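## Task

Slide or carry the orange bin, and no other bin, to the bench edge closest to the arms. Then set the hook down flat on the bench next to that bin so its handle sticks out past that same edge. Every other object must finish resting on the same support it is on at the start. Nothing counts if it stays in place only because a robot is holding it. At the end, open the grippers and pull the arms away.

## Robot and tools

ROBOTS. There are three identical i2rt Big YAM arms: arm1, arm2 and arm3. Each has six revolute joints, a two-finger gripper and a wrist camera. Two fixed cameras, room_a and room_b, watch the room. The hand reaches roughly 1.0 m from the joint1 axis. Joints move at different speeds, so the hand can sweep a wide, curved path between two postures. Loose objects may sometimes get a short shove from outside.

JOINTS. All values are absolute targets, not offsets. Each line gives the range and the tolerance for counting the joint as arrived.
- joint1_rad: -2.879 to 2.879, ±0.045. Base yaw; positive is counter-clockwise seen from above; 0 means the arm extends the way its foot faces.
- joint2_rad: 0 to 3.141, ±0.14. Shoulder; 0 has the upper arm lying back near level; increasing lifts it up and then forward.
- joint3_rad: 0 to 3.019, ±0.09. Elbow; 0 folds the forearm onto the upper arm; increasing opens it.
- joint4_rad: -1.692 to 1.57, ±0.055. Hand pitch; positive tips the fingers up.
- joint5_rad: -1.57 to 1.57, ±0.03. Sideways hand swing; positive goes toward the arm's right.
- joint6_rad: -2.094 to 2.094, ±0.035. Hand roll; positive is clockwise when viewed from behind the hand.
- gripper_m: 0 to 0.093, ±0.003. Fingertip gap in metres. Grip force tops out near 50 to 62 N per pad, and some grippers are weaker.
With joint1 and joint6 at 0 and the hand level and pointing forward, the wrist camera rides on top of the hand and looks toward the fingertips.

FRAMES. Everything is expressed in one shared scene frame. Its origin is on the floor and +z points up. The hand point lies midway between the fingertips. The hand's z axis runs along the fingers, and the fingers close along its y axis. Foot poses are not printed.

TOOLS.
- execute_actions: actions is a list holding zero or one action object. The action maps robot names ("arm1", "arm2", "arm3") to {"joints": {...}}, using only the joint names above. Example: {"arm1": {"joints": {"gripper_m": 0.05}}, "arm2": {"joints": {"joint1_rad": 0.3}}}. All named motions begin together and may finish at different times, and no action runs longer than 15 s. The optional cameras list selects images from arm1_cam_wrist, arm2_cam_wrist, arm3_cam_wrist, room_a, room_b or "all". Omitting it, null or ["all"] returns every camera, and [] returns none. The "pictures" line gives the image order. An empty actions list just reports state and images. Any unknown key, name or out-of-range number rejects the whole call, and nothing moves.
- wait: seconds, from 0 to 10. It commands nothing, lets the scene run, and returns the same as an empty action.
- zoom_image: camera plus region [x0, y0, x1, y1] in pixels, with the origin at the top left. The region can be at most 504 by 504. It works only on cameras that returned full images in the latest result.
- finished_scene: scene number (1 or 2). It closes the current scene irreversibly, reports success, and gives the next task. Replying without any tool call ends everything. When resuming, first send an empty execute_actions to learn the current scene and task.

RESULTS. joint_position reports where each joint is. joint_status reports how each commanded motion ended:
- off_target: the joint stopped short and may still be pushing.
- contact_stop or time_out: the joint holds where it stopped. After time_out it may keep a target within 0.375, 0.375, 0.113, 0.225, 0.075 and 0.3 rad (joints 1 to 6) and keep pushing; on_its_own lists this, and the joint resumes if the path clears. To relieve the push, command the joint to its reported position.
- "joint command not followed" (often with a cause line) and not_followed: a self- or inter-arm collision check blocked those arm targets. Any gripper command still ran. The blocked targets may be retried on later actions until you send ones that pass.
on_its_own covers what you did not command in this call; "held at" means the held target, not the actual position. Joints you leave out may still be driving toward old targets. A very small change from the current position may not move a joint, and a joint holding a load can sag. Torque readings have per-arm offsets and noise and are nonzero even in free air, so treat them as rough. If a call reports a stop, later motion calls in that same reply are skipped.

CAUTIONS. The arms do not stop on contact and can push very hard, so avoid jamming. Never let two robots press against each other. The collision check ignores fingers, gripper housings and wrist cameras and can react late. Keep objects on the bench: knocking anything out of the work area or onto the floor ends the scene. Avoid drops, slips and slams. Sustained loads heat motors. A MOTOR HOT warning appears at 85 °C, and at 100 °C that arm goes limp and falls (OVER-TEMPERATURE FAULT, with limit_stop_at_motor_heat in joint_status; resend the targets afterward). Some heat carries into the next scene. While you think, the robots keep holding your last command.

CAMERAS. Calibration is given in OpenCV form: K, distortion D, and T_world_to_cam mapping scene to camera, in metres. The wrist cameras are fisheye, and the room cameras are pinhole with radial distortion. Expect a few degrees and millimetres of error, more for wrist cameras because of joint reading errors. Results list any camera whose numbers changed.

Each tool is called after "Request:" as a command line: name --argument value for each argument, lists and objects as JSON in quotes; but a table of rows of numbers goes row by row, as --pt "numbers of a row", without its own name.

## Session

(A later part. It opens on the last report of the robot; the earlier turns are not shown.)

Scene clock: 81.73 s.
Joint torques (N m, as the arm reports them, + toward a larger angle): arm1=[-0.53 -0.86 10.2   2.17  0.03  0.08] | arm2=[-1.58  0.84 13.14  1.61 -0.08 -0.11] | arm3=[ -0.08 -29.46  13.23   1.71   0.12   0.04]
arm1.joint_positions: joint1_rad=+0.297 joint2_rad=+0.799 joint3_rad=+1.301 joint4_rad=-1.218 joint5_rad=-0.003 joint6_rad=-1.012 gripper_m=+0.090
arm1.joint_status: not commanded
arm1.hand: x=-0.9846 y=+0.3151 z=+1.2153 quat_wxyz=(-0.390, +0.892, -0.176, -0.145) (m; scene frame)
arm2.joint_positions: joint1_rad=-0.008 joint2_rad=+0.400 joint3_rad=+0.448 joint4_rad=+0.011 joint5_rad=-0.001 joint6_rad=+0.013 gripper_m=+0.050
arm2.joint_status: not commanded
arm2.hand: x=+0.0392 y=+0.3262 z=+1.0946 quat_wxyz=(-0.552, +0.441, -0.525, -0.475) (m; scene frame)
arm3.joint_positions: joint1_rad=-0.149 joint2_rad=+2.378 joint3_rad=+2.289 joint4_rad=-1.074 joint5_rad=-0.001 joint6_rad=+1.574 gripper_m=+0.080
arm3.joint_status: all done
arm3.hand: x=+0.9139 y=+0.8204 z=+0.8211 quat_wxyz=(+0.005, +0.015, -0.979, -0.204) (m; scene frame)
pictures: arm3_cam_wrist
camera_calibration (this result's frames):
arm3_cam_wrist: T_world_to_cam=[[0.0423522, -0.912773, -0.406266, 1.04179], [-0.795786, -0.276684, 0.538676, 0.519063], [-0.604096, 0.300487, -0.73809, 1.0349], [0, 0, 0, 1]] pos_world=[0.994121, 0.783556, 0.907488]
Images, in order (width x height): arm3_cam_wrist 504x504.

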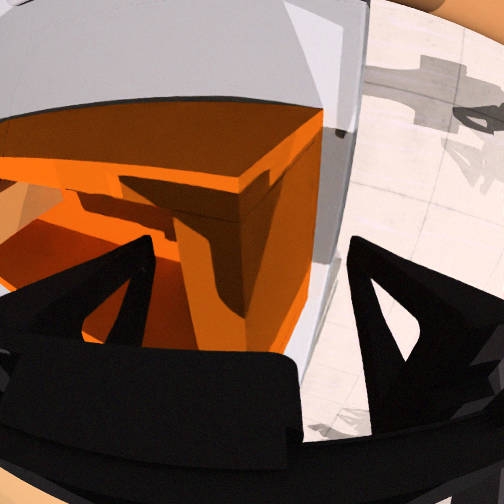

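The bin now sits about 1–1.7 cm inside the edge. I'm lifting arm3 straight up and clear with the shoulder joint.

Request:
execute_actions --actions '[{"arm3":{"joints":{"joint2_rad":1.6}}}]' --cameras '["arm2_cam_wrist","room_a","room_b"]'

Request:
zoom_image --camera "room_a" --region '[170, 300, 300, 400]'

Scene clock: 84.10 s.
Joint torques (N m, as the arm reports them, + toward a larger angle): arm1=[-0.49 -0.85 10.2   2.17  0.03  0.08] | arm2=[-1.61  0.95 13.19  1.63 -0.07 -0.1 ] | arm3=[  0.13 -17.86  10.49   2.61   0.06  -0.04]
arm1.joint_positions: joint1_rad=+0.297 joint2_rad=+0.799 joint3_rad=+1.301 joint4_rad=-1.218 joint5_rad=-0.003 joint6_rad=-1.012 gripper_m=+0.090
arm1.joint_status: not commanded
arm1.hand: x=-0.9846 y=+0.3151 z=+1.2153 quat_wxyz=(-0.390, +0.892, -0.176, -0.145) (m; scene frame)
arm2.joint_positions: joint1_rad=-0.008 joint2_rad=+0.400 joint3_rad=+0.448 joint4_rad=+0.011 joint5_rad=-0.001 joint6_rad=+0.013 gripper_m=+0.050
arm2.joint_status: not commanded
arm2.hand: x=+0.0392 y=+0.3262 z=+1.0946 quat_wxyz=(-0.552, +0.441, -0.525, -0.475) (m; scene frame)
arm3.joint_positions: joint1_rad=-0.149 joint2_rad=+1.621 joint3_rad=+2.309 joint4_rad=-1.070 joint5_rad=-0.001 joint6_rad=+1.575 gripper_m=+0.080
arm3.joint_status: all done
arm3.hand: x=+0.9216 y=+0.6310 z=+1.3926 quat_wxyz=(+0.012, +0.012, -0.828, -0.561) (m; scene frame)
pictures: arm2_cam_wrist, room_a, room_b
camera_calibration (this result's frames):
arm2_cam_wrist: T_world_to_cam=[[0.98723, -0.158047, -0.0199688, 0.0357845], [-0.100433, -0.520188, -0.848126, 1.10778], [0.123656, 0.8393, -0.529418, 0.419608], [0, 0, 0, 1]] pos_world=[0.0240424, 0.22973, 1.1624]
Images, in order (width x height): arm2_cam_wrist 504x504, room_a 504x504, room_b 504x504.

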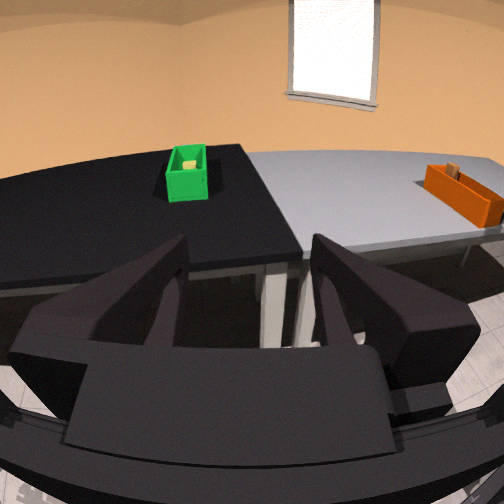

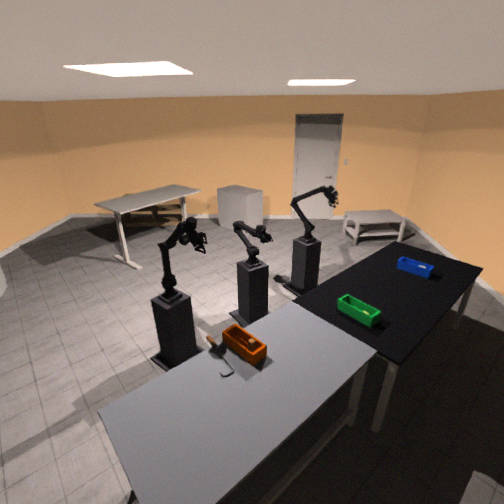

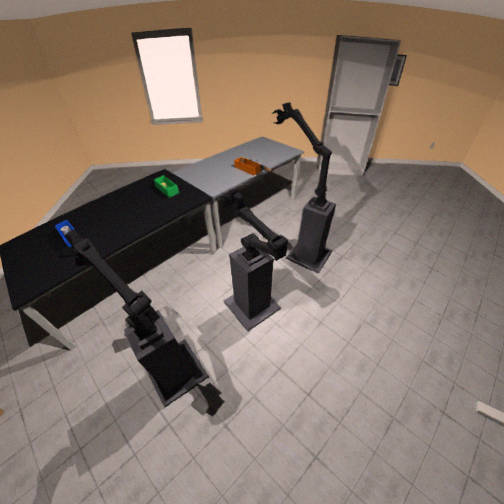

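Region (170, 300, 300, 400) of room_a's 504x504 image, scaled by 3.877, with more detail than that image has; it fills the top 388 rows of this view, and the rest is white.

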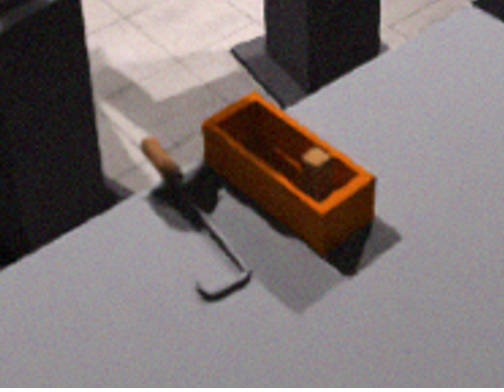

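Request:
finished_scene --scene 2

The scene is finished: the task was done.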